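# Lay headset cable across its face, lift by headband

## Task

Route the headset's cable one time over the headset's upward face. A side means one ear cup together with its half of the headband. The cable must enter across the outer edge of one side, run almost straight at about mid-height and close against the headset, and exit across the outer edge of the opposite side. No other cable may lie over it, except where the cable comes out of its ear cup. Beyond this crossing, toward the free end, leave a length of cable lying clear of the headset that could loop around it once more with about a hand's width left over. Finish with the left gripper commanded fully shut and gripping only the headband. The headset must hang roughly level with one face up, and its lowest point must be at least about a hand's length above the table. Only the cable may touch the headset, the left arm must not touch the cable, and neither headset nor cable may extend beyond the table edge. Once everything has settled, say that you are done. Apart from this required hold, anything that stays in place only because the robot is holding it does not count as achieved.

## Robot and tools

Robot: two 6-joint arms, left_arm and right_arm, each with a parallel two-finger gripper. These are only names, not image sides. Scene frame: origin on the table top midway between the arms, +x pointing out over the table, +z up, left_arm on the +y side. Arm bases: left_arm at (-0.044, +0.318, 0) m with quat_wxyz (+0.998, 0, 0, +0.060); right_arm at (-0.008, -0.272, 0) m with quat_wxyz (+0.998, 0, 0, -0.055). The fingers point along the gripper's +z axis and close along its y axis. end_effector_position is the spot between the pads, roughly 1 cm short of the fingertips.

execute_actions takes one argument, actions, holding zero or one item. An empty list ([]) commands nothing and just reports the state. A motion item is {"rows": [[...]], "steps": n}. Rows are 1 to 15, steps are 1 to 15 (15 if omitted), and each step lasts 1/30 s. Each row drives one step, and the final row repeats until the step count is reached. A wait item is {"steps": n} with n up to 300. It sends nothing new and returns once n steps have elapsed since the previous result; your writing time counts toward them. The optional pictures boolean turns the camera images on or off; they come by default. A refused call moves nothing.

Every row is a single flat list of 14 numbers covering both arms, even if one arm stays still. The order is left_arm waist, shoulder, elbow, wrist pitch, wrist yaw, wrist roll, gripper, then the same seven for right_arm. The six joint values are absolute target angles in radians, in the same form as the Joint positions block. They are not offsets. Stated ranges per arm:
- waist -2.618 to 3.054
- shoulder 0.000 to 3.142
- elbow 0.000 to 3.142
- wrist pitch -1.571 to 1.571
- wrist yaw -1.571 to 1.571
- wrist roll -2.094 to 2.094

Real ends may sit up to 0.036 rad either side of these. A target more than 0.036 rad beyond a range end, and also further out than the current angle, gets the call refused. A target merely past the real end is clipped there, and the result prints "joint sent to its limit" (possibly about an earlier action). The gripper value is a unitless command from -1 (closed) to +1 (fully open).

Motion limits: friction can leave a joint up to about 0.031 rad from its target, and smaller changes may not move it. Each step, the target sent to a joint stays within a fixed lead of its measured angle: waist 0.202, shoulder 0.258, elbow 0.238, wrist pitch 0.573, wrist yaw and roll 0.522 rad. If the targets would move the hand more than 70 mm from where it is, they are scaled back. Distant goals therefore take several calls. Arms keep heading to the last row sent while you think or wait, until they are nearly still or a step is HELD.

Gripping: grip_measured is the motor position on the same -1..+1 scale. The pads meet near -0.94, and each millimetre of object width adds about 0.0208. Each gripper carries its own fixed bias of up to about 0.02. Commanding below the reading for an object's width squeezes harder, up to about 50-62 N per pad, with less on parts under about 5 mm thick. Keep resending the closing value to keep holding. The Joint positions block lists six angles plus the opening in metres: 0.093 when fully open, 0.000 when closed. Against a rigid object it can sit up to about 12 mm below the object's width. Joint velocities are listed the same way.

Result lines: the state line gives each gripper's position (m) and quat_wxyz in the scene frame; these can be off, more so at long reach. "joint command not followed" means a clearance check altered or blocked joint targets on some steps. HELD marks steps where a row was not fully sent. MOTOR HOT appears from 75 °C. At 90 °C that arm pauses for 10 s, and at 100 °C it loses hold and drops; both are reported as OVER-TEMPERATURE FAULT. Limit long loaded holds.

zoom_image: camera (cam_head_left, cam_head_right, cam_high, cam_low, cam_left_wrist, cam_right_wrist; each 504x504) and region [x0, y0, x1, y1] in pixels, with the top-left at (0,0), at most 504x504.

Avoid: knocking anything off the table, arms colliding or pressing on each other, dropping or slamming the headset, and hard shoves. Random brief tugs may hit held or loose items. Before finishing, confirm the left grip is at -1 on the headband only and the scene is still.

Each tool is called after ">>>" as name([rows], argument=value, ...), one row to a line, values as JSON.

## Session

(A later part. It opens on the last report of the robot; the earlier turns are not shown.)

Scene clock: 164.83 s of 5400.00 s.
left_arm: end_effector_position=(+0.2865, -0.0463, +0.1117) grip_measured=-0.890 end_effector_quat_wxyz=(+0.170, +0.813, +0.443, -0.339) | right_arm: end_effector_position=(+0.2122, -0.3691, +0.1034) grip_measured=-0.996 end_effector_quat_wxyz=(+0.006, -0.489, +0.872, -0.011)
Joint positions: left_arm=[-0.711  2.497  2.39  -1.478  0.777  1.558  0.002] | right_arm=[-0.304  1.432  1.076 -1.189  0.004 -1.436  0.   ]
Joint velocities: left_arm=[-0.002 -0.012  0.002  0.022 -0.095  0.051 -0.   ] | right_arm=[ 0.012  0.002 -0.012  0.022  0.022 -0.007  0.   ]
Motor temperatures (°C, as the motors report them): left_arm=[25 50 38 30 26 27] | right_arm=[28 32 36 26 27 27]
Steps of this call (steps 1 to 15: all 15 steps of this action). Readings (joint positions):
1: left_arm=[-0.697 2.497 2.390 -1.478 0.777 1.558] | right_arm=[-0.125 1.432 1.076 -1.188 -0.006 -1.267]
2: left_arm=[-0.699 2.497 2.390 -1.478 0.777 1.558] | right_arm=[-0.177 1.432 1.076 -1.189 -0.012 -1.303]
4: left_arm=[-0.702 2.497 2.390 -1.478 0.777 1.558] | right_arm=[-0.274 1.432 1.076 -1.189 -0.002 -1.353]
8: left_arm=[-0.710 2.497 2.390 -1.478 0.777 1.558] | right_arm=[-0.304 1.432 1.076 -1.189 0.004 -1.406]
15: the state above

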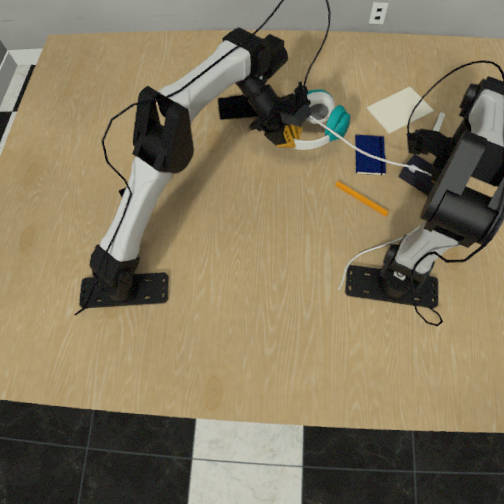

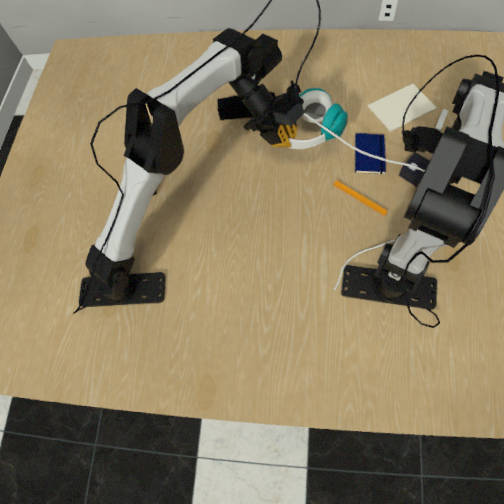

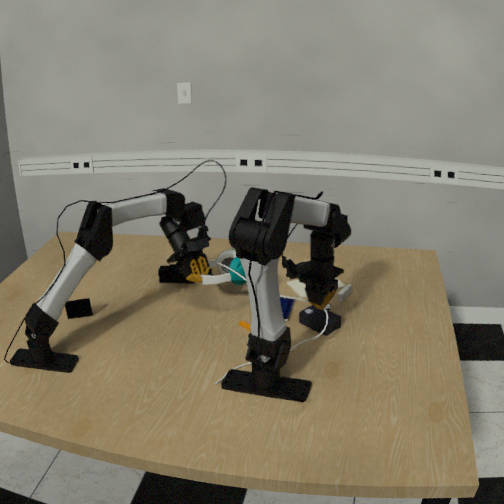

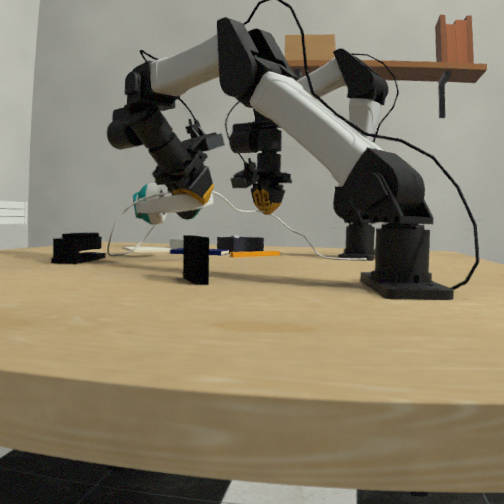

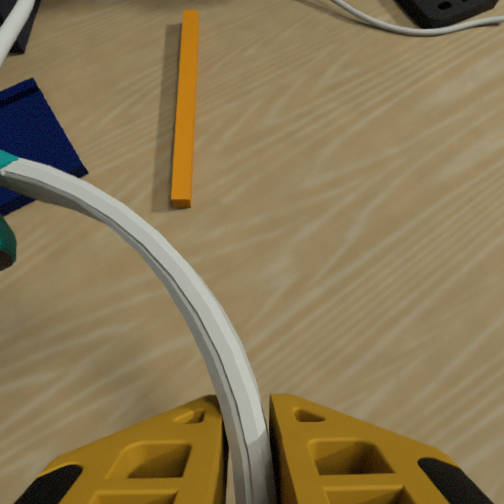

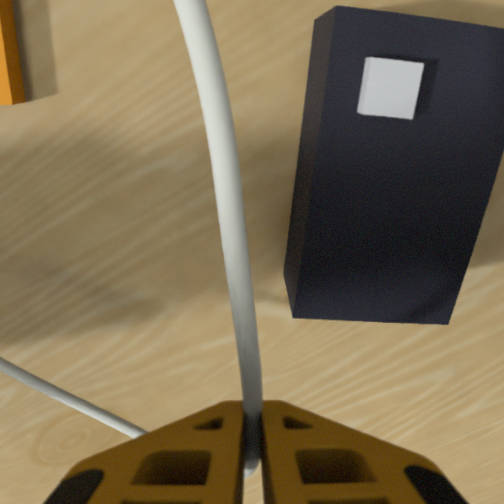

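>>> execute_actions([
  {"rows":[[-0.68,2.2,2.18,-1.52,0.8,1.57,-1,-0.05,1.43,1.09,-1.2,0,-1.3,-1]]},
], pictures=false)

>>> execute_actions([
  {"rows":[[-0.57,1.93,1.94,-1.54,0.8,1.57,-1,0.25,1.43,1.09,-1.2,0,-1.1,-1]]},
], pictures=false)

>>> execute_actions([
  {"rows":[[-0.45,1.66,1.66,-1.54,0.8,1.57,-1,0.52,1.43,1.09,-1.2,0,-0.9,-1]]},
], pictures=false)

>>> execute_actions([
  {"steps":15},
])

>>> zoom_image(camera="cam_head_right", region=[130,40,370,200])

Scene clock: 178.97 s of 5400.00 s.
left_arm: end_effector_position=(+0.2528, -0.0127, +0.1937) grip_measured=-0.890 end_effector_quat_wxyz=(+0.200, +0.812, +0.441, -0.325) | right_arm: end_effector_position=(+0.2299, -0.3085, +0.1034) grip_measured=-0.996 end_effector_quat_wxyz=(+0.010, -0.546, +0.837, -0.008)
Joint positions: left_arm=[-0.689  2.196  2.194 -1.521  0.782  1.557  0.002] | right_arm=[-0.045  1.432  1.076 -1.189 -0.002 -1.311  0.   ]
Joint velocities: left_arm=[-0.002  0.134 -0.007 -0.066  0.037 -0.037  0.   ] | right_arm=[ 0.002 -0.002  0.002  0.007  0.022  0.007  0.   ]
Motor temperatures (°C, as the motors report them): left_arm=[25 55 39 30 26 27] | right_arm=[28 32 37 26 27 27]
Steps of this call (steps 1 to 15: the robot went on to your last target; steps 16 to 90: nothing new was sent; then 10.63 s passed at rest; steps 91 to 105: all 15 steps of this action). Readings (joint positions):
91: left_arm=[-0.710 2.471 2.352 -1.462 0.778 1.558] | right_arm=[-0.281 1.432 1.076 -1.189 0.014 -1.424]
92: left_arm=[-0.708 2.427 2.284 -1.461 0.775 1.558] | right_arm=[-0.225 1.432 1.076 -1.189 0.019 -1.399]
94: left_arm=[-0.701 2.342 2.210 -1.497 0.769 1.556] | right_arm=[-0.101 1.432 1.076 -1.189 0.010 -1.365]
98: left_arm=[-0.689 2.211 2.194 -1.518 0.774 1.556] | right_arm=[-0.045 1.432 1.076 -1.189 -0.002 -1.331]
105: the state above

Scene clock: 179.47 s of 5400.00 s.
left_arm: end_effector_position=(+0.2352, +0.0559, +0.2328) grip_measured=-0.890 end_effector_quat_wxyz=(+0.218, +0.783, +0.494, -0.310) | right_arm: end_effector_position=(+0.2301, -0.2363, +0.1034) grip_measured=-0.996 end_effector_quat_wxyz=(+0.012, -0.589, +0.808, -0.004)
Joint positions: left_arm=[-0.561  1.93   1.955 -1.551  0.777  1.557  0.002] | right_arm=[ 0.256  1.432  1.076 -1.189 -0.004 -1.114  0.   ]
Joint velocities: left_arm=[ 0.002  0.032  0.002 -0.022  0.022 -0.022  0.001] | right_arm=[ 0.002 -0.007 -0.007 -0.037 -0.007  0.081  0.   ]
Motor temperatures (°C, as the motors report them): left_arm=[25 55 39 30 26 27] | right_arm=[28 32 37 26 27 27]
Steps of this call (steps 1 to 15: all 15 steps of this action). Readings (joint positions):
1: left_arm=[-0.681 2.174 2.153 -1.499 0.785 1.557] | right_arm=[-0.023 1.432 1.076 -1.189 0.008 -1.281]
2: left_arm=[-0.667 2.129 2.074 -1.489 0.785 1.559] | right_arm=[0.033 1.432 1.076 -1.189 0.015 -1.245]
4: left_arm=[-0.618 2.038 1.972 -1.527 0.778 1.557] | right_arm=[0.170 1.432 1.076 -1.189 0.010 -1.195]
8: left_arm=[-0.557 1.937 1.955 -1.550 0.774 1.556] | right_arm=[0.256 1.432 1.076 -1.189 -0.006 -1.143]
15: the state above

Scene clock: 179.97 s of 5400.00 s.
left_arm: end_effector_position=(+0.1951, +0.1130, +0.2473) grip_measured=-0.890 end_effector_quat_wxyz=(+0.229, +0.752, +0.540, -0.301) | right_arm: end_effector_position=(+0.2121, -0.1742, +0.1034) grip_measured=-0.996 end_effector_quat_wxyz=(+0.013, -0.617, +0.787, -0.001)
Joint positions: left_arm=[-0.446  1.659  1.68  -1.562  0.775  1.557  0.002] | right_arm=[ 0.526  1.432  1.076 -1.189 -0.004 -0.914  0.   ]
Joint velocities: left_arm=[-0.012 -0.002 -0.002 -0.007 -0.081 -0.022  0.   ] | right_arm=[-0.012 -0.007  0.007 -0.022 -0.007  0.037  0.   ]
Motor temperatures (°C, as the motors report them): left_arm=[25 55 39 30 26 27] | right_arm=[28 32 37 26 27 27]
Steps of this call (steps 1 to 15: all 15 steps of this action). Readings (joint positions):
1: left_arm=[-0.551 1.901 1.911 -1.522 0.784 1.557] | right_arm=[0.278 1.432 1.076 -1.189 0.006 -1.083]
2: left_arm=[-0.533 1.844 1.821 -1.499 0.786 1.559] | right_arm=[0.334 1.432 1.076 -1.189 0.014 -1.046]
4: left_arm=[-0.477 1.738 1.703 -1.537 0.777 1.558] | right_arm=[0.462 1.432 1.076 -1.189 0.007 -0.996]
8: left_arm=[-0.446 1.658 1.680 -1.562 0.774 1.557] | right_arm=[0.526 1.432 1.076 -1.189 -0.005 -0.944]
15: the state above

Scene clock: 180.47 s of 5400.00 s.
left_arm: end_effector_position=(+0.1951, +0.1130, +0.2473) grip_measured=-0.890 end_effector_quat_wxyz=(+0.229, +0.752, +0.540, -0.301) | right_arm: end_effector_position=(+0.2121, -0.1742, +0.1034) grip_measured=-0.996 end_effector_quat_wxyz=(+0.013, -0.614, +0.789, -0.001)
Joint positions: left_arm=[-0.446  1.659  1.68  -1.562  0.775  1.557  0.002] | right_arm=[ 0.526  1.432  1.076 -1.189 -0.004 -0.906  0.   ]
Joint velocities: left_arm=[ 0.002  0.012  0.012 -0.066 -0.007  0.022 -0.   ] | right_arm=[ 0.007 -0.017 -0.002  0.007 -0.007  0.007  0.   ]
Motor temperatures (°C, as the motors report them): left_arm=[25 55 39 30 26 27] | right_arm=[28 32 37 26 27 27]
Steps of this call (steps 1 to 15: the robot went on to your last target). Readings (joint positions):
1: left_arm=[-0.446 1.659 1.680 -1.562 0.775 1.557] | right_arm=[0.526 1.432 1.076 -1.189 -0.004 -0.912]
2: left_arm=[-0.446 1.659 1.680 -1.562 0.775 1.557] | right_arm=[0.526 1.432 1.076 -1.189 -0.004 -0.911]
4: left_arm=[-0.446 1.659 1.680 -1.562 0.775 1.557] | right_arm=[0.526 1.432 1.076 -1.189 -0.004 -0.909]
8: left_arm=[-0.446 1.659 1.680 -1.562 0.775 1.557] | right_arm=[0.526 1.432 1.076 -1.189 -0.004 -0.907]
15: the state above
All arms were judged still, so your last target was given up. Only a new action makes them travel on or press farther. Fingers that are still opening or closing keep moving.

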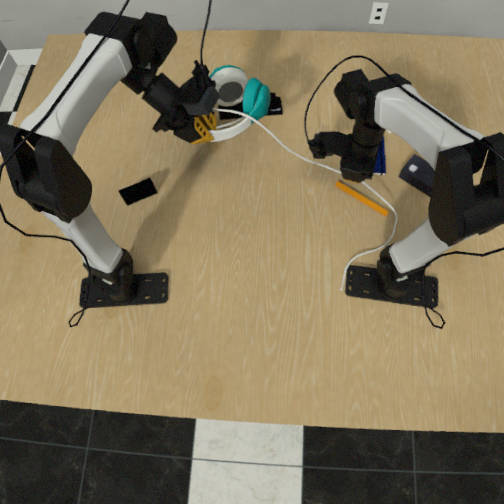

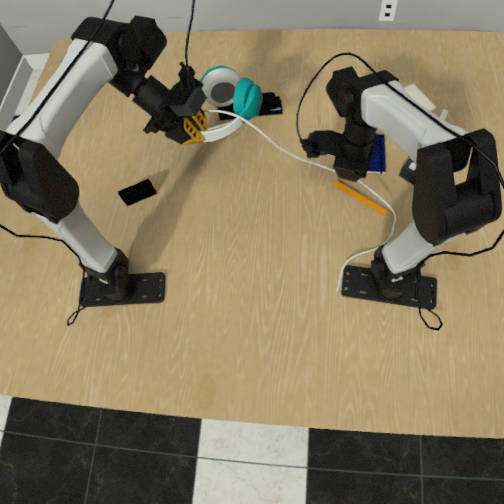

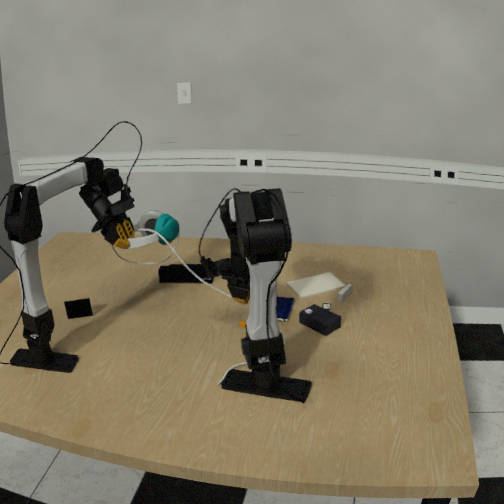

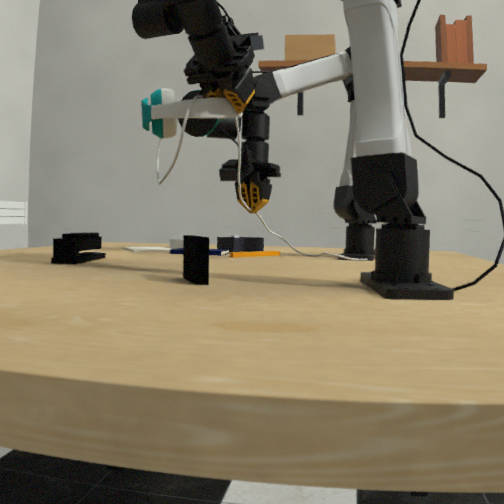

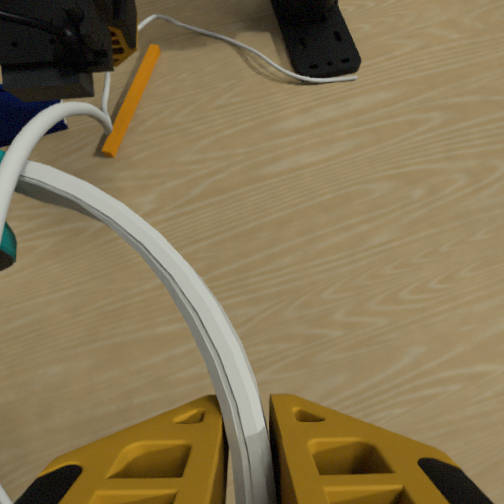

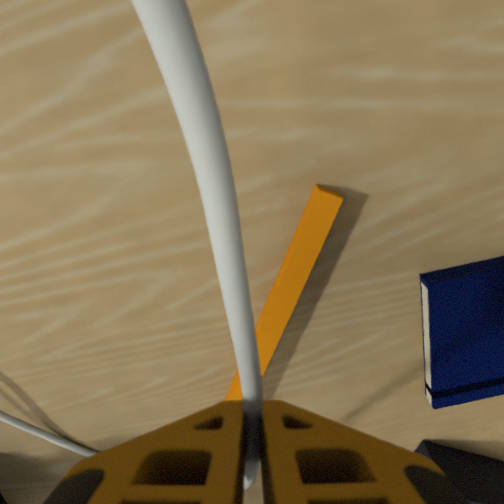

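Region (130, 40, 370, 200) of cam_head_right's 504x504 image, scaled by 2.100, with more detail than that image has.

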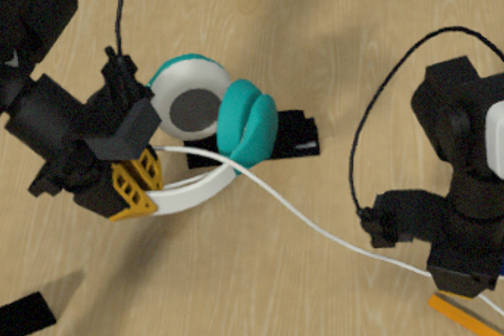

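>>> execute_actions([
  {"rows":[[-0.38,1.66,1.5,-1.54,0.8,1.57,-1,0.62,1.33,0.88,-1.12,0,-0.7,-1]]},
], pictures=false)

>>> execute_actions([
  {"rows":[[-0.26,1.66,1.45,-1.54,0.8,1.57,-1,0.62,1.33,0.88,-1.12,0,-0.7,-1]]},
], pictures=false)

>>> execute_actions([
  {"steps":15},
])

>>> zoom_image(camera="cam_low", region=[60,40,300,220])

Scene clock: 192.00 s of 5400.00 s.
left_arm: end_effector_position=(+0.1848, +0.1335, +0.2015) grip_measured=-0.890 end_effector_quat_wxyz=(+0.171, +0.713, +0.587, -0.343) | right_arm: end_effector_position=(+0.1703, -0.1731, +0.0745) grip_measured=-0.996 end_effector_quat_wxyz=(-0.009, -0.572, +0.820, +0.002)
Joint positions: left_arm=[-0.387  1.676  1.505 -1.552  0.775  1.558  0.002] | right_arm=[ 0.616  1.348  0.892 -1.133 -0.002 -0.714  0.   ]
Joint velocities: left_arm=[-0.012  0.002  0.007 -0.051  0.007 -0.066  0.   ] | right_arm=[ 0.007 -0.002 -0.022  0.007 -0.022  0.066  0.   ]
Motor temperatures (°C, as the motors report them): left_arm=[25 51 38 30 26 27] | right_arm=[28 32 37 25 27 27]
Steps of this call (steps 1 to 90: nothing new was sent; then 8.03 s passed at rest; steps 91 to 105: all 15 steps of this action). Readings (joint positions):
91: left_arm=[-0.440 1.656 1.658 -1.550 0.783 1.557] | right_arm=[0.536 1.419 1.051 -1.166 -0.000 -0.878]
92: left_arm=[-0.427 1.646 1.614 -1.543 0.791 1.562] | right_arm=[0.559 1.389 1.002 -1.136 0.002 -0.841]
94: left_arm=[-0.400 1.653 1.542 -1.550 0.785 1.560] | right_arm=[0.604 1.352 0.924 -1.140 -0.001 -0.794]
98: left_arm=[-0.387 1.677 1.505 -1.552 0.775 1.558] | right_arm=[0.616 1.348 0.892 -1.144 -0.002 -0.743]
105: the state above

Scene clock: 192.50 s of 5400.00 s.
left_arm: end_effector_position=(+0.1998, +0.1652, +0.1938) grip_measured=-0.890 end_effector_quat_wxyz=(+0.180, +0.668, +0.636, -0.343) | right_arm: end_effector_position=(+0.1710, -0.1727, +0.0745) grip_measured=-0.996 end_effector_quat_wxyz=(-0.008, -0.570, +0.822, +0.002)
Joint positions: left_arm=[-0.258  1.674  1.467 -1.551  0.777  1.559  0.002] | right_arm=[ 0.616  1.348  0.892 -1.13  -0.002 -0.707  0.   ]
Joint velocities: left_arm=[ 0.012  0.017  0.007 -0.007 -0.007 -0.022 -0.   ] | right_arm=[-0.002  0.002 -0.007 -0.007 -0.007 -0.022  0.   ]
Motor temperatures (°C, as the motors report them): left_arm=[25 51 38 30 26 27] | right_arm=[28 32 37 25 27 27]
Steps of this call (steps 1 to 15: all 15 steps of this action). Readings (joint positions):
1: left_arm=[-0.375 1.676 1.501 -1.552 0.780 1.559] | right_arm=[0.616 1.348 0.892 -1.133 -0.002 -0.712]
2: left_arm=[-0.350 1.674 1.490 -1.552 0.786 1.561] | right_arm=[0.616 1.348 0.892 -1.132 -0.002 -0.711]
4: left_arm=[-0.288 1.674 1.474 -1.551 0.783 1.560] | right_arm=[0.616 1.348 0.892 -1.131 -0.002 -0.709]
8: left_arm=[-0.258 1.674 1.467 -1.551 0.777 1.559] | right_arm=[0.616 1.348 0.892 -1.130 -0.002 -0.708]
15: the state above

Scene clock: 193.00 s of 5400.00 s.
left_arm: end_effector_position=(+0.1998, +0.1652, +0.1938) grip_measured=-0.890 end_effector_quat_wxyz=(+0.180, +0.668, +0.636, -0.343) | right_arm: end_effector_position=(+0.1710, -0.1727, +0.0745) grip_measured=-0.996 end_effector_quat_wxyz=(-0.008, -0.569, +0.822, +0.002)
Joint positions: left_arm=[-0.258  1.674  1.467 -1.551  0.777  1.559  0.002] | right_arm=[ 0.616  1.348  0.892 -1.13  -0.002 -0.706  0.   ]
Joint velocities: left_arm=[-0.002 -0.002  0.007 -0.051 -0.022 -0.022  0.   ] | right_arm=[ 0.012  0.012 -0.012  0.007 -0.007 -0.007  0.   ]
Motor temperatures (°C, as the motors report them): left_arm=[25 51 38 30 26 27] | right_arm=[28 32 37 25 27 27]
Steps of this call (steps 1 to 15: the robot went on to your last target). Readings (joint positions):
1: left_arm=[-0.258 1.674 1.467 -1.551 0.777 1.559] | right_arm=[0.616 1.348 0.892 -1.130 -0.002 -0.707]
2: left_arm=[-0.258 1.674 1.467 -1.551 0.777 1.559] | right_arm=[0.616 1.348 0.892 -1.130 -0.002 -0.707]
4: left_arm=[-0.258 1.674 1.467 -1.551 0.777 1.559] | right_arm=[0.616 1.348 0.892 -1.130 -0.002 -0.706]
8: left_arm=[-0.258 1.674 1.467 -1.551 0.777 1.559] | right_arm=[0.616 1.348 0.892 -1.130 -0.002 -0.706]
15: the state above
All arms were judged still, so your last target was given up. Only a new action makes them travel on or press farther. Fingers that are still opening or closing keep moving.

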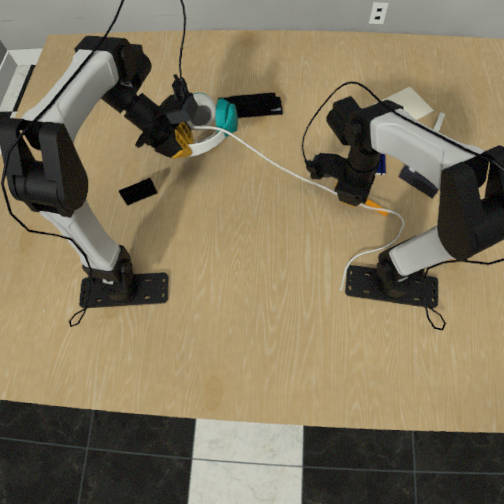

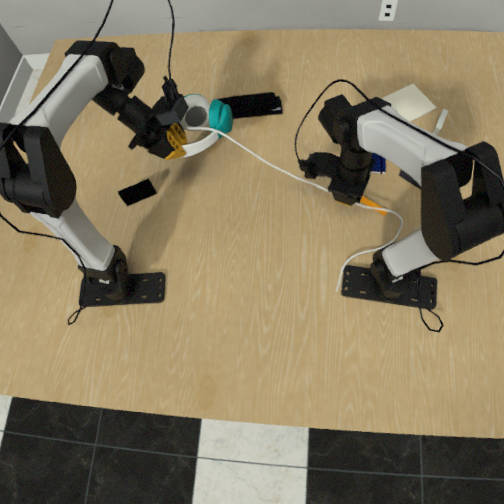

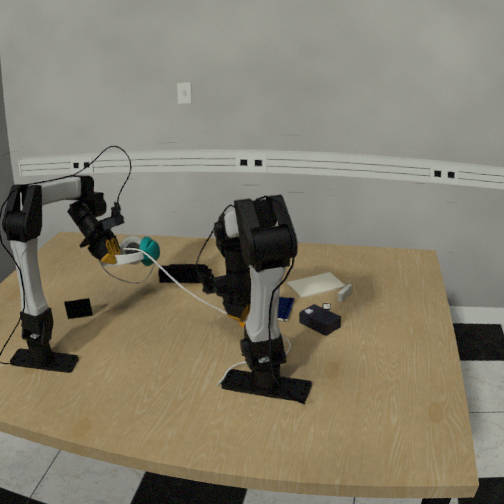

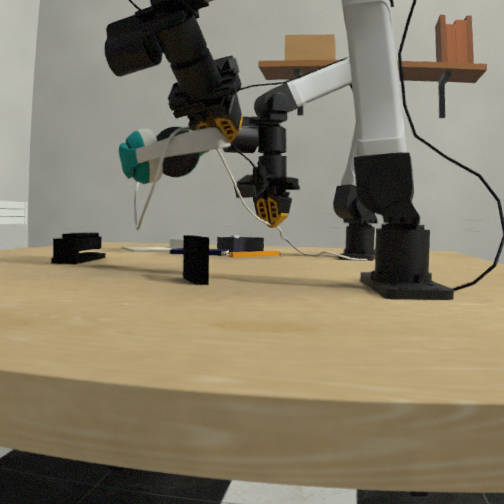

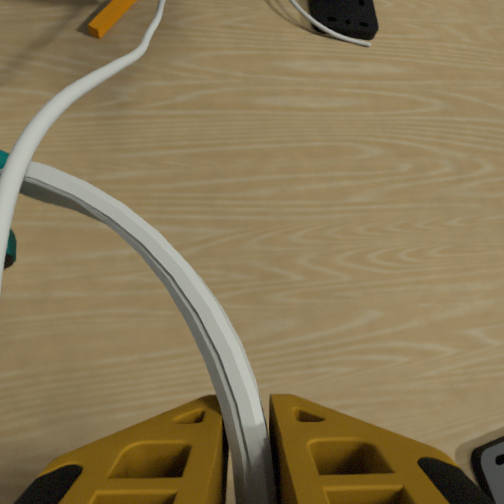

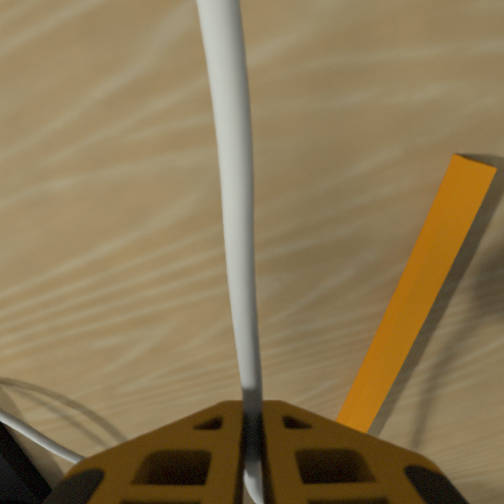

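Region (60, 40, 300, 220) of cam_low's 504x504 image, scaled by 2.100, with more detail than that image has; it fills the top 378 rows of this view, and the rest is white.

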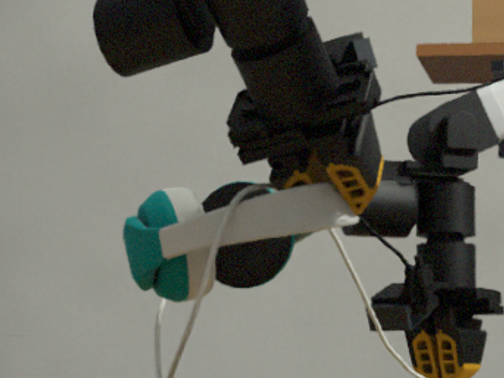

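Improving; pull a little more while tilted.

>>> execute_actions([
  {"rows":[[-0.17,1.66,1.4,-1.54,0.8,1.57,-1,0.62,1.33,0.88,-1.12,0,-0.7,-1]]},
], pictures=false)

>>> execute_actions([
  {"rows":[[-0.08,1.66,1.4,-1.54,0.8,1.57,-1,0.55,1.36,0.93,-1.12,0,-0.8,-1]]},
])

>>> zoom_image(camera="cam_low", region=[40,40,280,220])

Scene clock: 201.73 s of 5400.00 s.
left_arm: end_effector_position=(+0.2025, +0.1867, +0.1837) grip_measured=-0.890 end_effector_quat_wxyz=(+0.179, +0.633, +0.668, -0.349) | right_arm: end_effector_position=(+0.1712, -0.1726, +0.0745) grip_measured=-0.996 end_effector_quat_wxyz=(-0.007, -0.569, +0.822, +0.002)
Joint positions: left_arm=[-0.173  1.671  1.416 -1.55   0.779  1.559  0.002] | right_arm=[ 0.616  1.348  0.892 -1.13  -0.002 -0.706  0.   ]
Joint velocities: left_arm=[-0.002 -0.002 -0.002 -0.022 -0.066 -0.007 -0.001] | right_arm=[-0.002 -0.012 -0.022 -0.022 -0.007  0.007  0.   ]
Motor temperatures (°C, as the motors report them): left_arm=[25 50 38 29 27 27] | right_arm=[28 32 37 25 27 27]
Steps of this call (steps 1 to 100: nothing new was sent; then 4.90 s passed at rest; steps 101 to 115: all 15 steps of this action). Readings (joint positions):
101: left_arm=[-0.250 1.673 1.461 -1.550 0.781 1.559] | right_arm=[0.616 1.348 0.892 -1.130 -0.002 -0.706]
102: left_arm=[-0.233 1.671 1.448 -1.550 0.785 1.561] | right_arm=[0.616 1.348 0.892 -1.130 -0.002 -0.706]
104: left_arm=[-0.192 1.671 1.425 -1.550 0.783 1.560] | right_arm=[0.616 1.348 0.892 -1.130 -0.002 -0.706]
108: left_arm=[-0.173 1.671 1.416 -1.550 0.779 1.559] | right_arm=[0.616 1.348 0.892 -1.130 -0.002 -0.706]
115: the state above

Scene clock: 202.23 s of 5400.00 s.
left_arm: end_effector_position=(+0.2133, +0.2093, +0.1841) grip_measured=-0.890 end_effector_quat_wxyz=(+0.195, +0.601, +0.695, -0.341) | right_arm: end_effector_position=(+0.1834, -0.1799, +0.0801) grip_measured=-0.996 end_effector_quat_wxyz=(+0.006, -0.580, +0.814, -0.000)
Joint positions: left_arm=[-0.083  1.671  1.416 -1.55   0.781  1.56   0.002] | right_arm=[ 0.557  1.348  0.914 -1.126 -0.002 -0.791  0.   ]
Joint velocities: left_arm=[-0.007  0.002 -0.007  0.007  0.11   0.081 -0.001] | right_arm=[-0.002 -0.007  0.007  0.066 -0.051 -0.081  0.   ]
Motor temperatures (°C, as the motors report them): left_arm=[25 50 38 29 27 27] | right_arm=[28 32 37 25 27 27]
Steps of this call (steps 1 to 15: all 15 steps of this action). Readings (joint positions):
1: left_arm=[-0.165 1.671 1.416 -1.550 0.780 1.560] | right_arm=[0.609 1.348 0.893 -1.130 -0.004 -0.719]
2: left_arm=[-0.147 1.671 1.416 -1.550 0.782 1.560] | right_arm=[0.592 1.348 0.898 -1.130 -0.004 -0.735]
4: left_arm=[-0.104 1.671 1.416 -1.550 0.782 1.560] | right_arm=[0.564 1.348 0.909 -1.129 -0.003 -0.756]
8: left_arm=[-0.083 1.671 1.416 -1.550 0.781 1.560] | right_arm=[0.557 1.348 0.914 -1.126 -0.002 -0.778]
15: the state above

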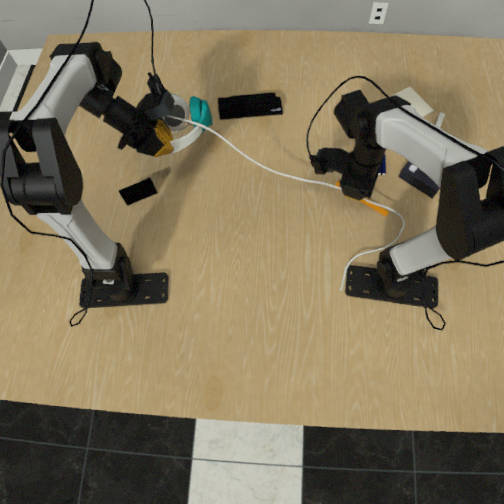

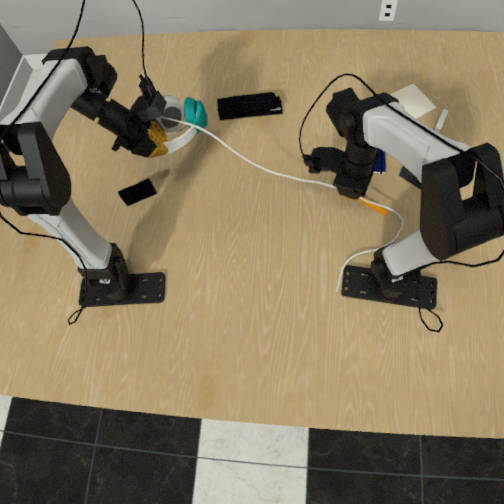

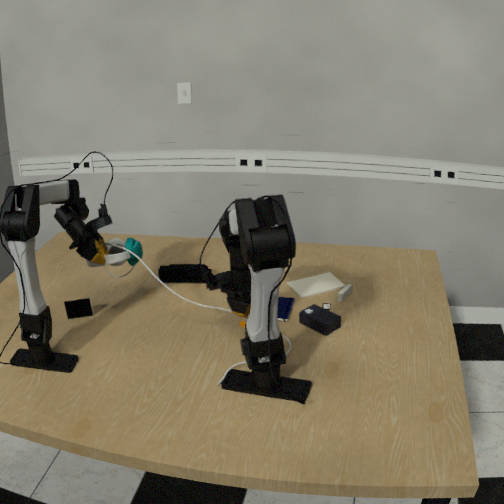

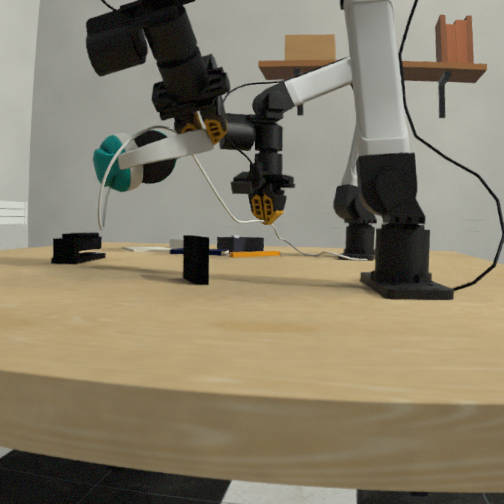

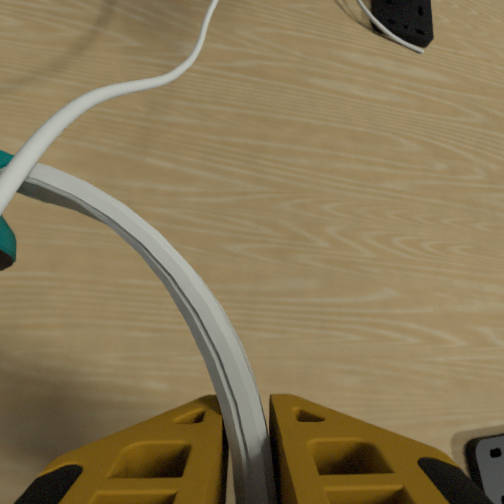

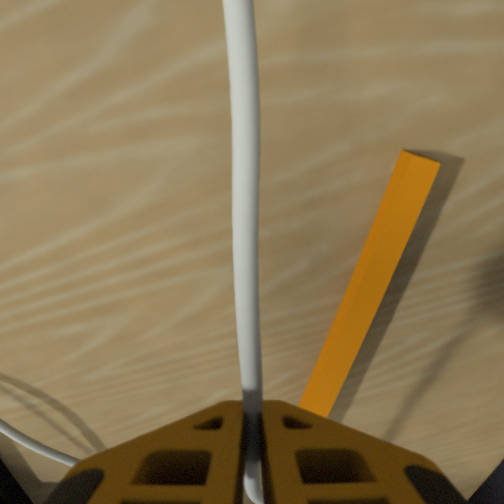

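Region (40, 40, 280, 220) of cam_low's 504x504 image, scaled by 2.100, with more detail than that image has; it fills the top 378 rows of this view, and the rest is white.

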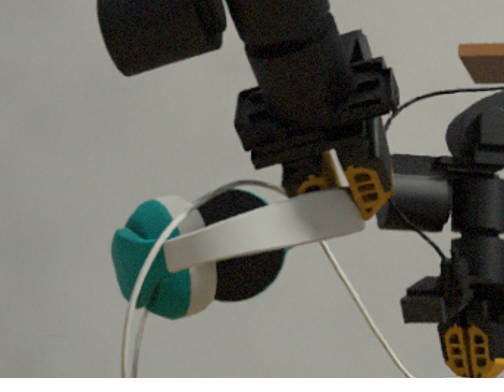

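>>> execute_actions([
  {"rows":[[-0.1,1.66,1.56,-1.54,0.8,1.57,-1,0.55,1.6,1.16,-1.12,0,-1.0,-1]]},
], pictures=false)

>>> execute_actions([
  {"rows":[[-0.1,1.65,1.695,-1.54,0.8,1.57,-1,0.55,1.87,1.35,-1.04,0,-1.1,-1]]},
], pictures=false)

>>> execute_actions([
  {"rows":[[-0.1,1.65,1.695,-1.54,0.8,1.57,-1,0.55,1.87,1.35,-1.04,0,-1.1,0.2]]},
], pictures=false)

>>> execute_actions([
  {"rows":[[-0.1,1.65,1.695,-1.54,0.8,1.57,-1,0.4,1.7,1.5,-1.35,0,-1.1,0.2]]},
], pictures=false)

>>> execute_actions([
  {"steps":45},
])

>>> zoom_image(camera="cam_low", region=[20,10,260,190])

Scene clock: 216.57 s of 5400.00 s.
left_arm: end_effector_position=(+0.2335, +0.2091, +0.2095) grip_measured=-0.890 end_effector_quat_wxyz=(+0.232, +0.622, +0.683, -0.304) | right_arm: end_effector_position=(+0.2424, -0.1518, +0.0842) grip_measured=-0.996 end_effector_quat_wxyz=(-0.010, +0.657, -0.754, +0.002)
Joint positions: left_arm=[-0.088  1.67   1.533 -1.552  0.778  1.559  0.002] | right_arm=[ 0.557  1.591  1.148 -1.108 -0.001 -0.987  0.   ]
Joint velocities: left_arm=[ 0.002  0.017 -0.002 -0.022  0.037  0.007  0.   ] | right_arm=[-0.002 -0.027 -0.007 -0.022  0.022 -0.095  0.   ]
Motor temperatures (°C, as the motors report them): left_arm=[25 48 37 29 27 27] | right_arm=[28 32 38 25 27 27]
Steps of this call (steps 1 to 15: the robot went on to your last target; steps 16 to 90: nothing new was sent; then 10.83 s passed at rest; steps 91 to 105: all 15 steps of this action). Readings (joint positions):
91: left_arm=[-0.083 1.673 1.429 -1.557 0.777 1.560] | right_arm=[0.557 1.378 0.947 -1.152 -0.002 -0.823]
92: left_arm=[-0.086 1.678 1.458 -1.561 0.773 1.557] | right_arm=[0.557 1.445 1.017 -1.180 -0.001 -0.859]
94: left_arm=[-0.088 1.677 1.509 -1.555 0.775 1.558] | right_arm=[0.557 1.555 1.121 -1.136 -0.001 -0.907]
98: left_arm=[-0.088 1.670 1.533 -1.552 0.778 1.559] | right_arm=[0.557 1.591 1.148 -1.107 -0.001 -0.958]
105: the state above

Scene clock: 217.07 s of 5400.00 s.
left_arm: end_effector_position=(+0.2522, +0.2095, +0.2453) grip_measured=-0.890 end_effector_quat_wxyz=(+0.280, +0.644, +0.664, -0.255) | right_arm: end_effector_position=(+0.2980, -0.1251, +0.0497) grip_measured=-0.996 end_effector_quat_wxyz=(+0.002, +0.695, -0.719, -0.001)
Joint positions: left_arm=[-0.089  1.657  1.669 -1.551  0.777  1.558  0.002] | right_arm=[ 0.557  1.874  1.339 -1.041 -0.001 -1.09   0.   ]
Joint velocities: left_arm=[-0.007 -0.007 -0.007 -0.051  0.007 -0.051 -0.   ] | right_arm=[ 0.012 -0.002  0.002 -0.007 -0.007  0.037  0.   ]
Motor temperatures (°C, as the motors report them): left_arm=[25 48 37 29 27 27] | right_arm=[28 32 38 25 27 27]
Steps of this call (steps 1 to 15: all 15 steps of this action). Readings (joint positions):
1: left_arm=[-0.088 1.673 1.550 -1.560 0.774 1.559] | right_arm=[0.557 1.621 1.178 -1.129 -0.001 -1.003]
2: left_arm=[-0.089 1.678 1.582 -1.563 0.769 1.556] | right_arm=[0.557 1.684 1.241 -1.141 -0.001 -1.023]
4: left_arm=[-0.089 1.674 1.641 -1.555 0.772 1.557] | right_arm=[0.557 1.804 1.328 -1.079 -0.001 -1.047]
8: left_arm=[-0.089 1.657 1.669 -1.551 0.777 1.558] | right_arm=[0.557 1.874 1.339 -1.042 -0.001 -1.074]
15: the state above

Scene clock: 217.57 s of 5400.00 s.
left_arm: end_effector_position=(+0.2522, +0.2095, +0.2453) grip_measured=-0.890 end_effector_quat_wxyz=(+0.280, +0.644, +0.664, -0.255) | right_arm: end_effector_position=(+0.2980, -0.1251, +0.0497) grip_measured=+0.197 end_effector_quat_wxyz=(+0.002, +0.696, -0.718, -0.001)
Joint positions: left_arm=[-0.089  1.657  1.669 -1.551  0.777  1.558  0.002] | right_arm=[ 0.557  1.874  1.339 -1.041 -0.001 -1.094  0.055]
Joint velocities: left_arm=[ 0.012 -0.007 -0.022 -0.022 -0.081 -0.066 -0.001] | right_arm=[-0.017 -0.007  0.032 -0.037  0.022  0.022 -0.001]
Motor temperatures (°C, as the motors report them): left_arm=[25 48 37 29 27 27] | right_arm=[28 32 38 25 27 27]
Steps of this call (steps 1 to 15: all 15 steps of this action). Readings (joint positions):
1: left_arm=[-0.089 1.657 1.669 -1.551 0.777 1.558] | right_arm=[0.557 1.874 1.339 -1.041 -0.001 -1.090]
2: left_arm=[-0.089 1.657 1.669 -1.551 0.777 1.558] | right_arm=[0.557 1.874 1.339 -1.041 -0.001 -1.091]
4: left_arm=[-0.089 1.657 1.669 -1.551 0.777 1.558] | right_arm=[0.557 1.874 1.339 -1.041 -0.001 -1.092]
8: left_arm=[-0.089 1.657 1.669 -1.551 0.777 1.558] | right_arm=[0.557 1.874 1.339 -1.041 -0.001 -1.093]
15: the state above

Scene clock: 218.07 s of 5400.00 s.
left_arm: end_effector_position=(+0.2522, +0.2095, +0.2453) grip_measured=-0.890 end_effector_quat_wxyz=(+0.280, +0.644, +0.664, -0.255) | right_arm: end_effector_position=(+0.2984, -0.1837, +0.1493) grip_measured=+0.197 end_effector_quat_wxyz=(-0.031, +0.635, -0.772, +0.015)
Joint positions: left_arm=[-0.089  1.657  1.669 -1.551  0.777  1.558  0.002] | right_arm=[ 0.392  1.684  1.505 -1.322  0.003 -1.094  0.055]
Joint velocities: left_arm=[-0.017 -0.002  0.002  0.051  0.007 -0.051 -0.   ] | right_arm=[-0.012 -0.002 -0.007 -0.125  0.051 -0.022  0.   ]
Motor temperatures (°C, as the motors report them): left_arm=[25 48 37 29 27 27] | right_arm=[28 32 38 25 27 27]
Steps of this call (steps 1 to 15: all 15 steps of this action). Readings (joint positions):
1: left_arm=[-0.089 1.657 1.669 -1.551 0.777 1.558] | right_arm=[0.550 1.869 1.350 -1.062 -0.004 -1.094]
2: left_arm=[-0.089 1.657 1.669 -1.551 0.777 1.558] | right_arm=[0.532 1.857 1.368 -1.102 -0.006 -1.094]
4: left_arm=[-0.089 1.657 1.669 -1.551 0.777 1.558] | right_arm=[0.475 1.805 1.414 -1.169 -0.006 -1.094]
8: left_arm=[-0.089 1.657 1.669 -1.551 0.777 1.558] | right_arm=[0.392 1.698 1.497 -1.257 0.003 -1.094]
15: the state above

Scene clock: 219.57 s of 5400.00 s.
left_arm: end_effector_position=(+0.2522, +0.2095, +0.2453) grip_measured=-0.890 end_effector_quat_wxyz=(+0.280, +0.644, +0.664, -0.255) | right_arm: end_effector_position=(+0.2948, -0.1848, +0.1490) grip_measured=+0.197 end_effector_quat_wxyz=(-0.024, +0.635, -0.772, +0.012)
Joint positions: left_arm=[-0.089  1.657  1.669 -1.551  0.777  1.558  0.002] | right_arm=[ 0.392  1.684  1.505 -1.338  0.003 -1.094  0.055]
Joint velocities: left_arm=[ 0.007  0.002 -0.007 -0.081 -0.095 -0.007 -0.   ] | right_arm=[-0.002  0.007 -0.017  0.037  0.066  0.022 -0.   ]
Motor temperatures (°C, as the motors report them): left_arm=[25 47 37 29 27 27] | right_arm=[28 32 38 25 27 27]
Steps of this call (steps 1 to 30: the robot went on to your last target; steps 31 to 45: nothing new was sent). Readings (joint positions):
1: left_arm=[-0.089 1.657 1.669 -1.551 0.777 1.558] | right_arm=[0.392 1.684 1.505 -1.326 0.003 -1.094]
2: left_arm=[-0.089 1.657 1.669 -1.551 0.777 1.558] | right_arm=[0.392 1.684 1.505 -1.329 0.003 -1.094]
4: left_arm=[-0.089 1.657 1.669 -1.551 0.777 1.558] | right_arm=[0.392 1.684 1.505 -1.332 0.003 -1.094]
8: left_arm=[-0.089 1.657 1.669 -1.551 0.777 1.558] | right_arm=[0.392 1.684 1.505 -1.336 0.003 -1.094]
45: the state above
All arms were judged still, so your last target was given up. Only a new action makes them travel on or press farther. Fingers that are still opening or closing keep moving.

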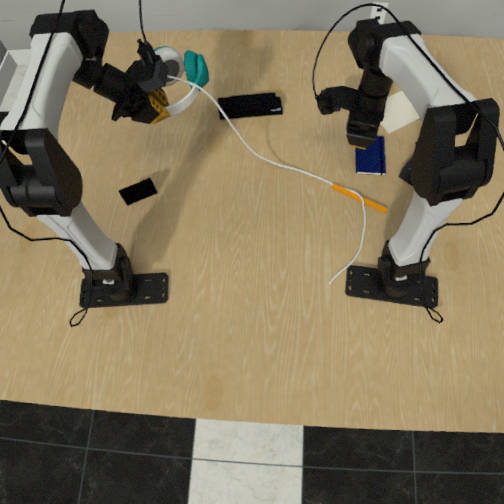

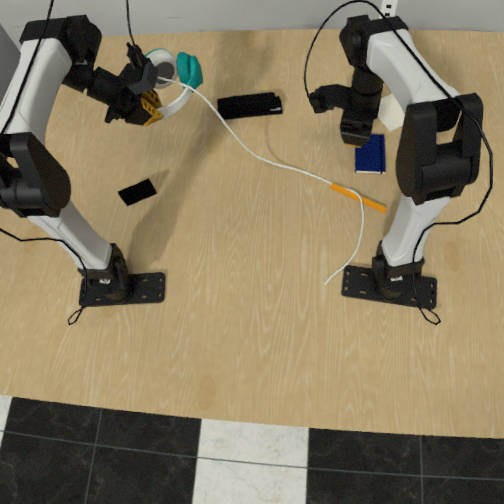

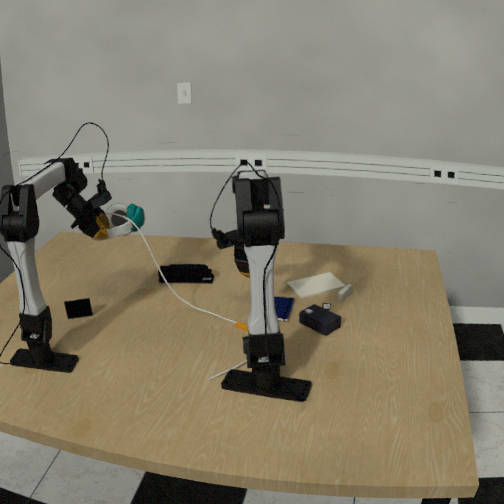

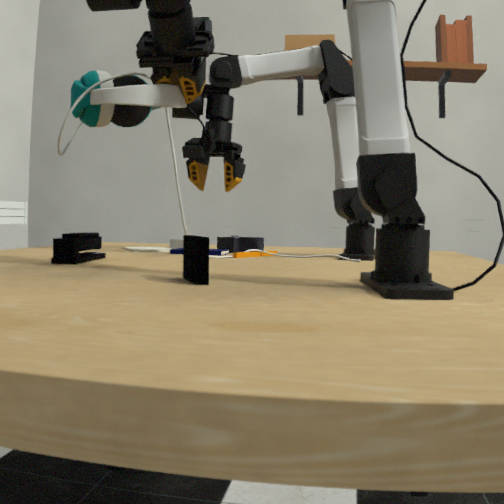

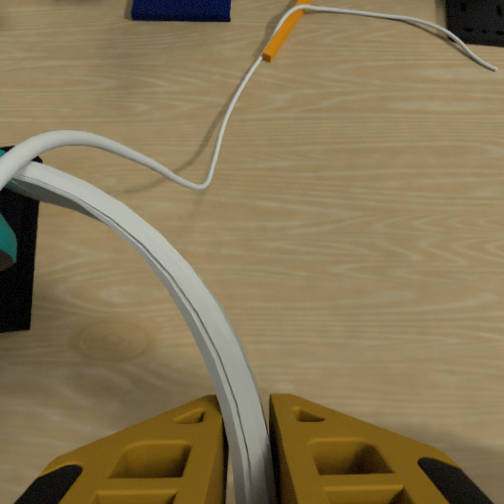

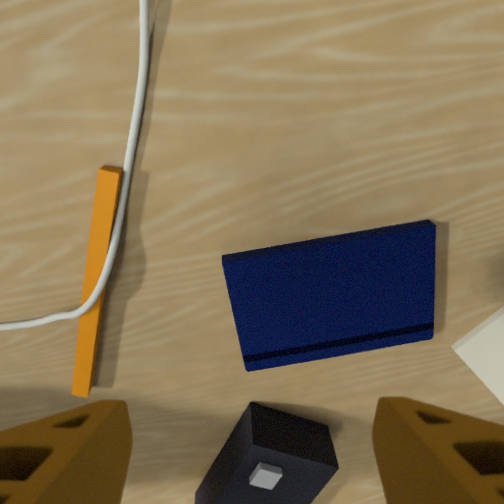

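Region (20, 10, 260, 190) of cam_low's 504x504 image, scaled by 2.100, with more detail than that image has; it fills the top 378 rows of this view, and the rest is white.

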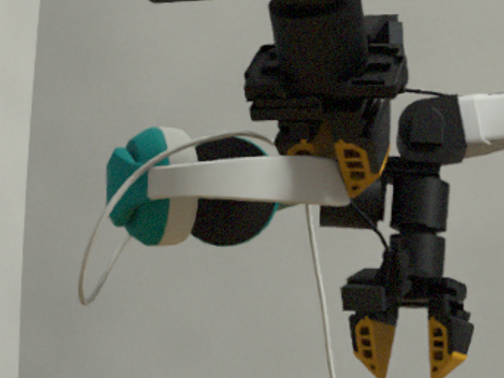

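>>> finished_scene(scene=2)

The scene is finished: the task was done.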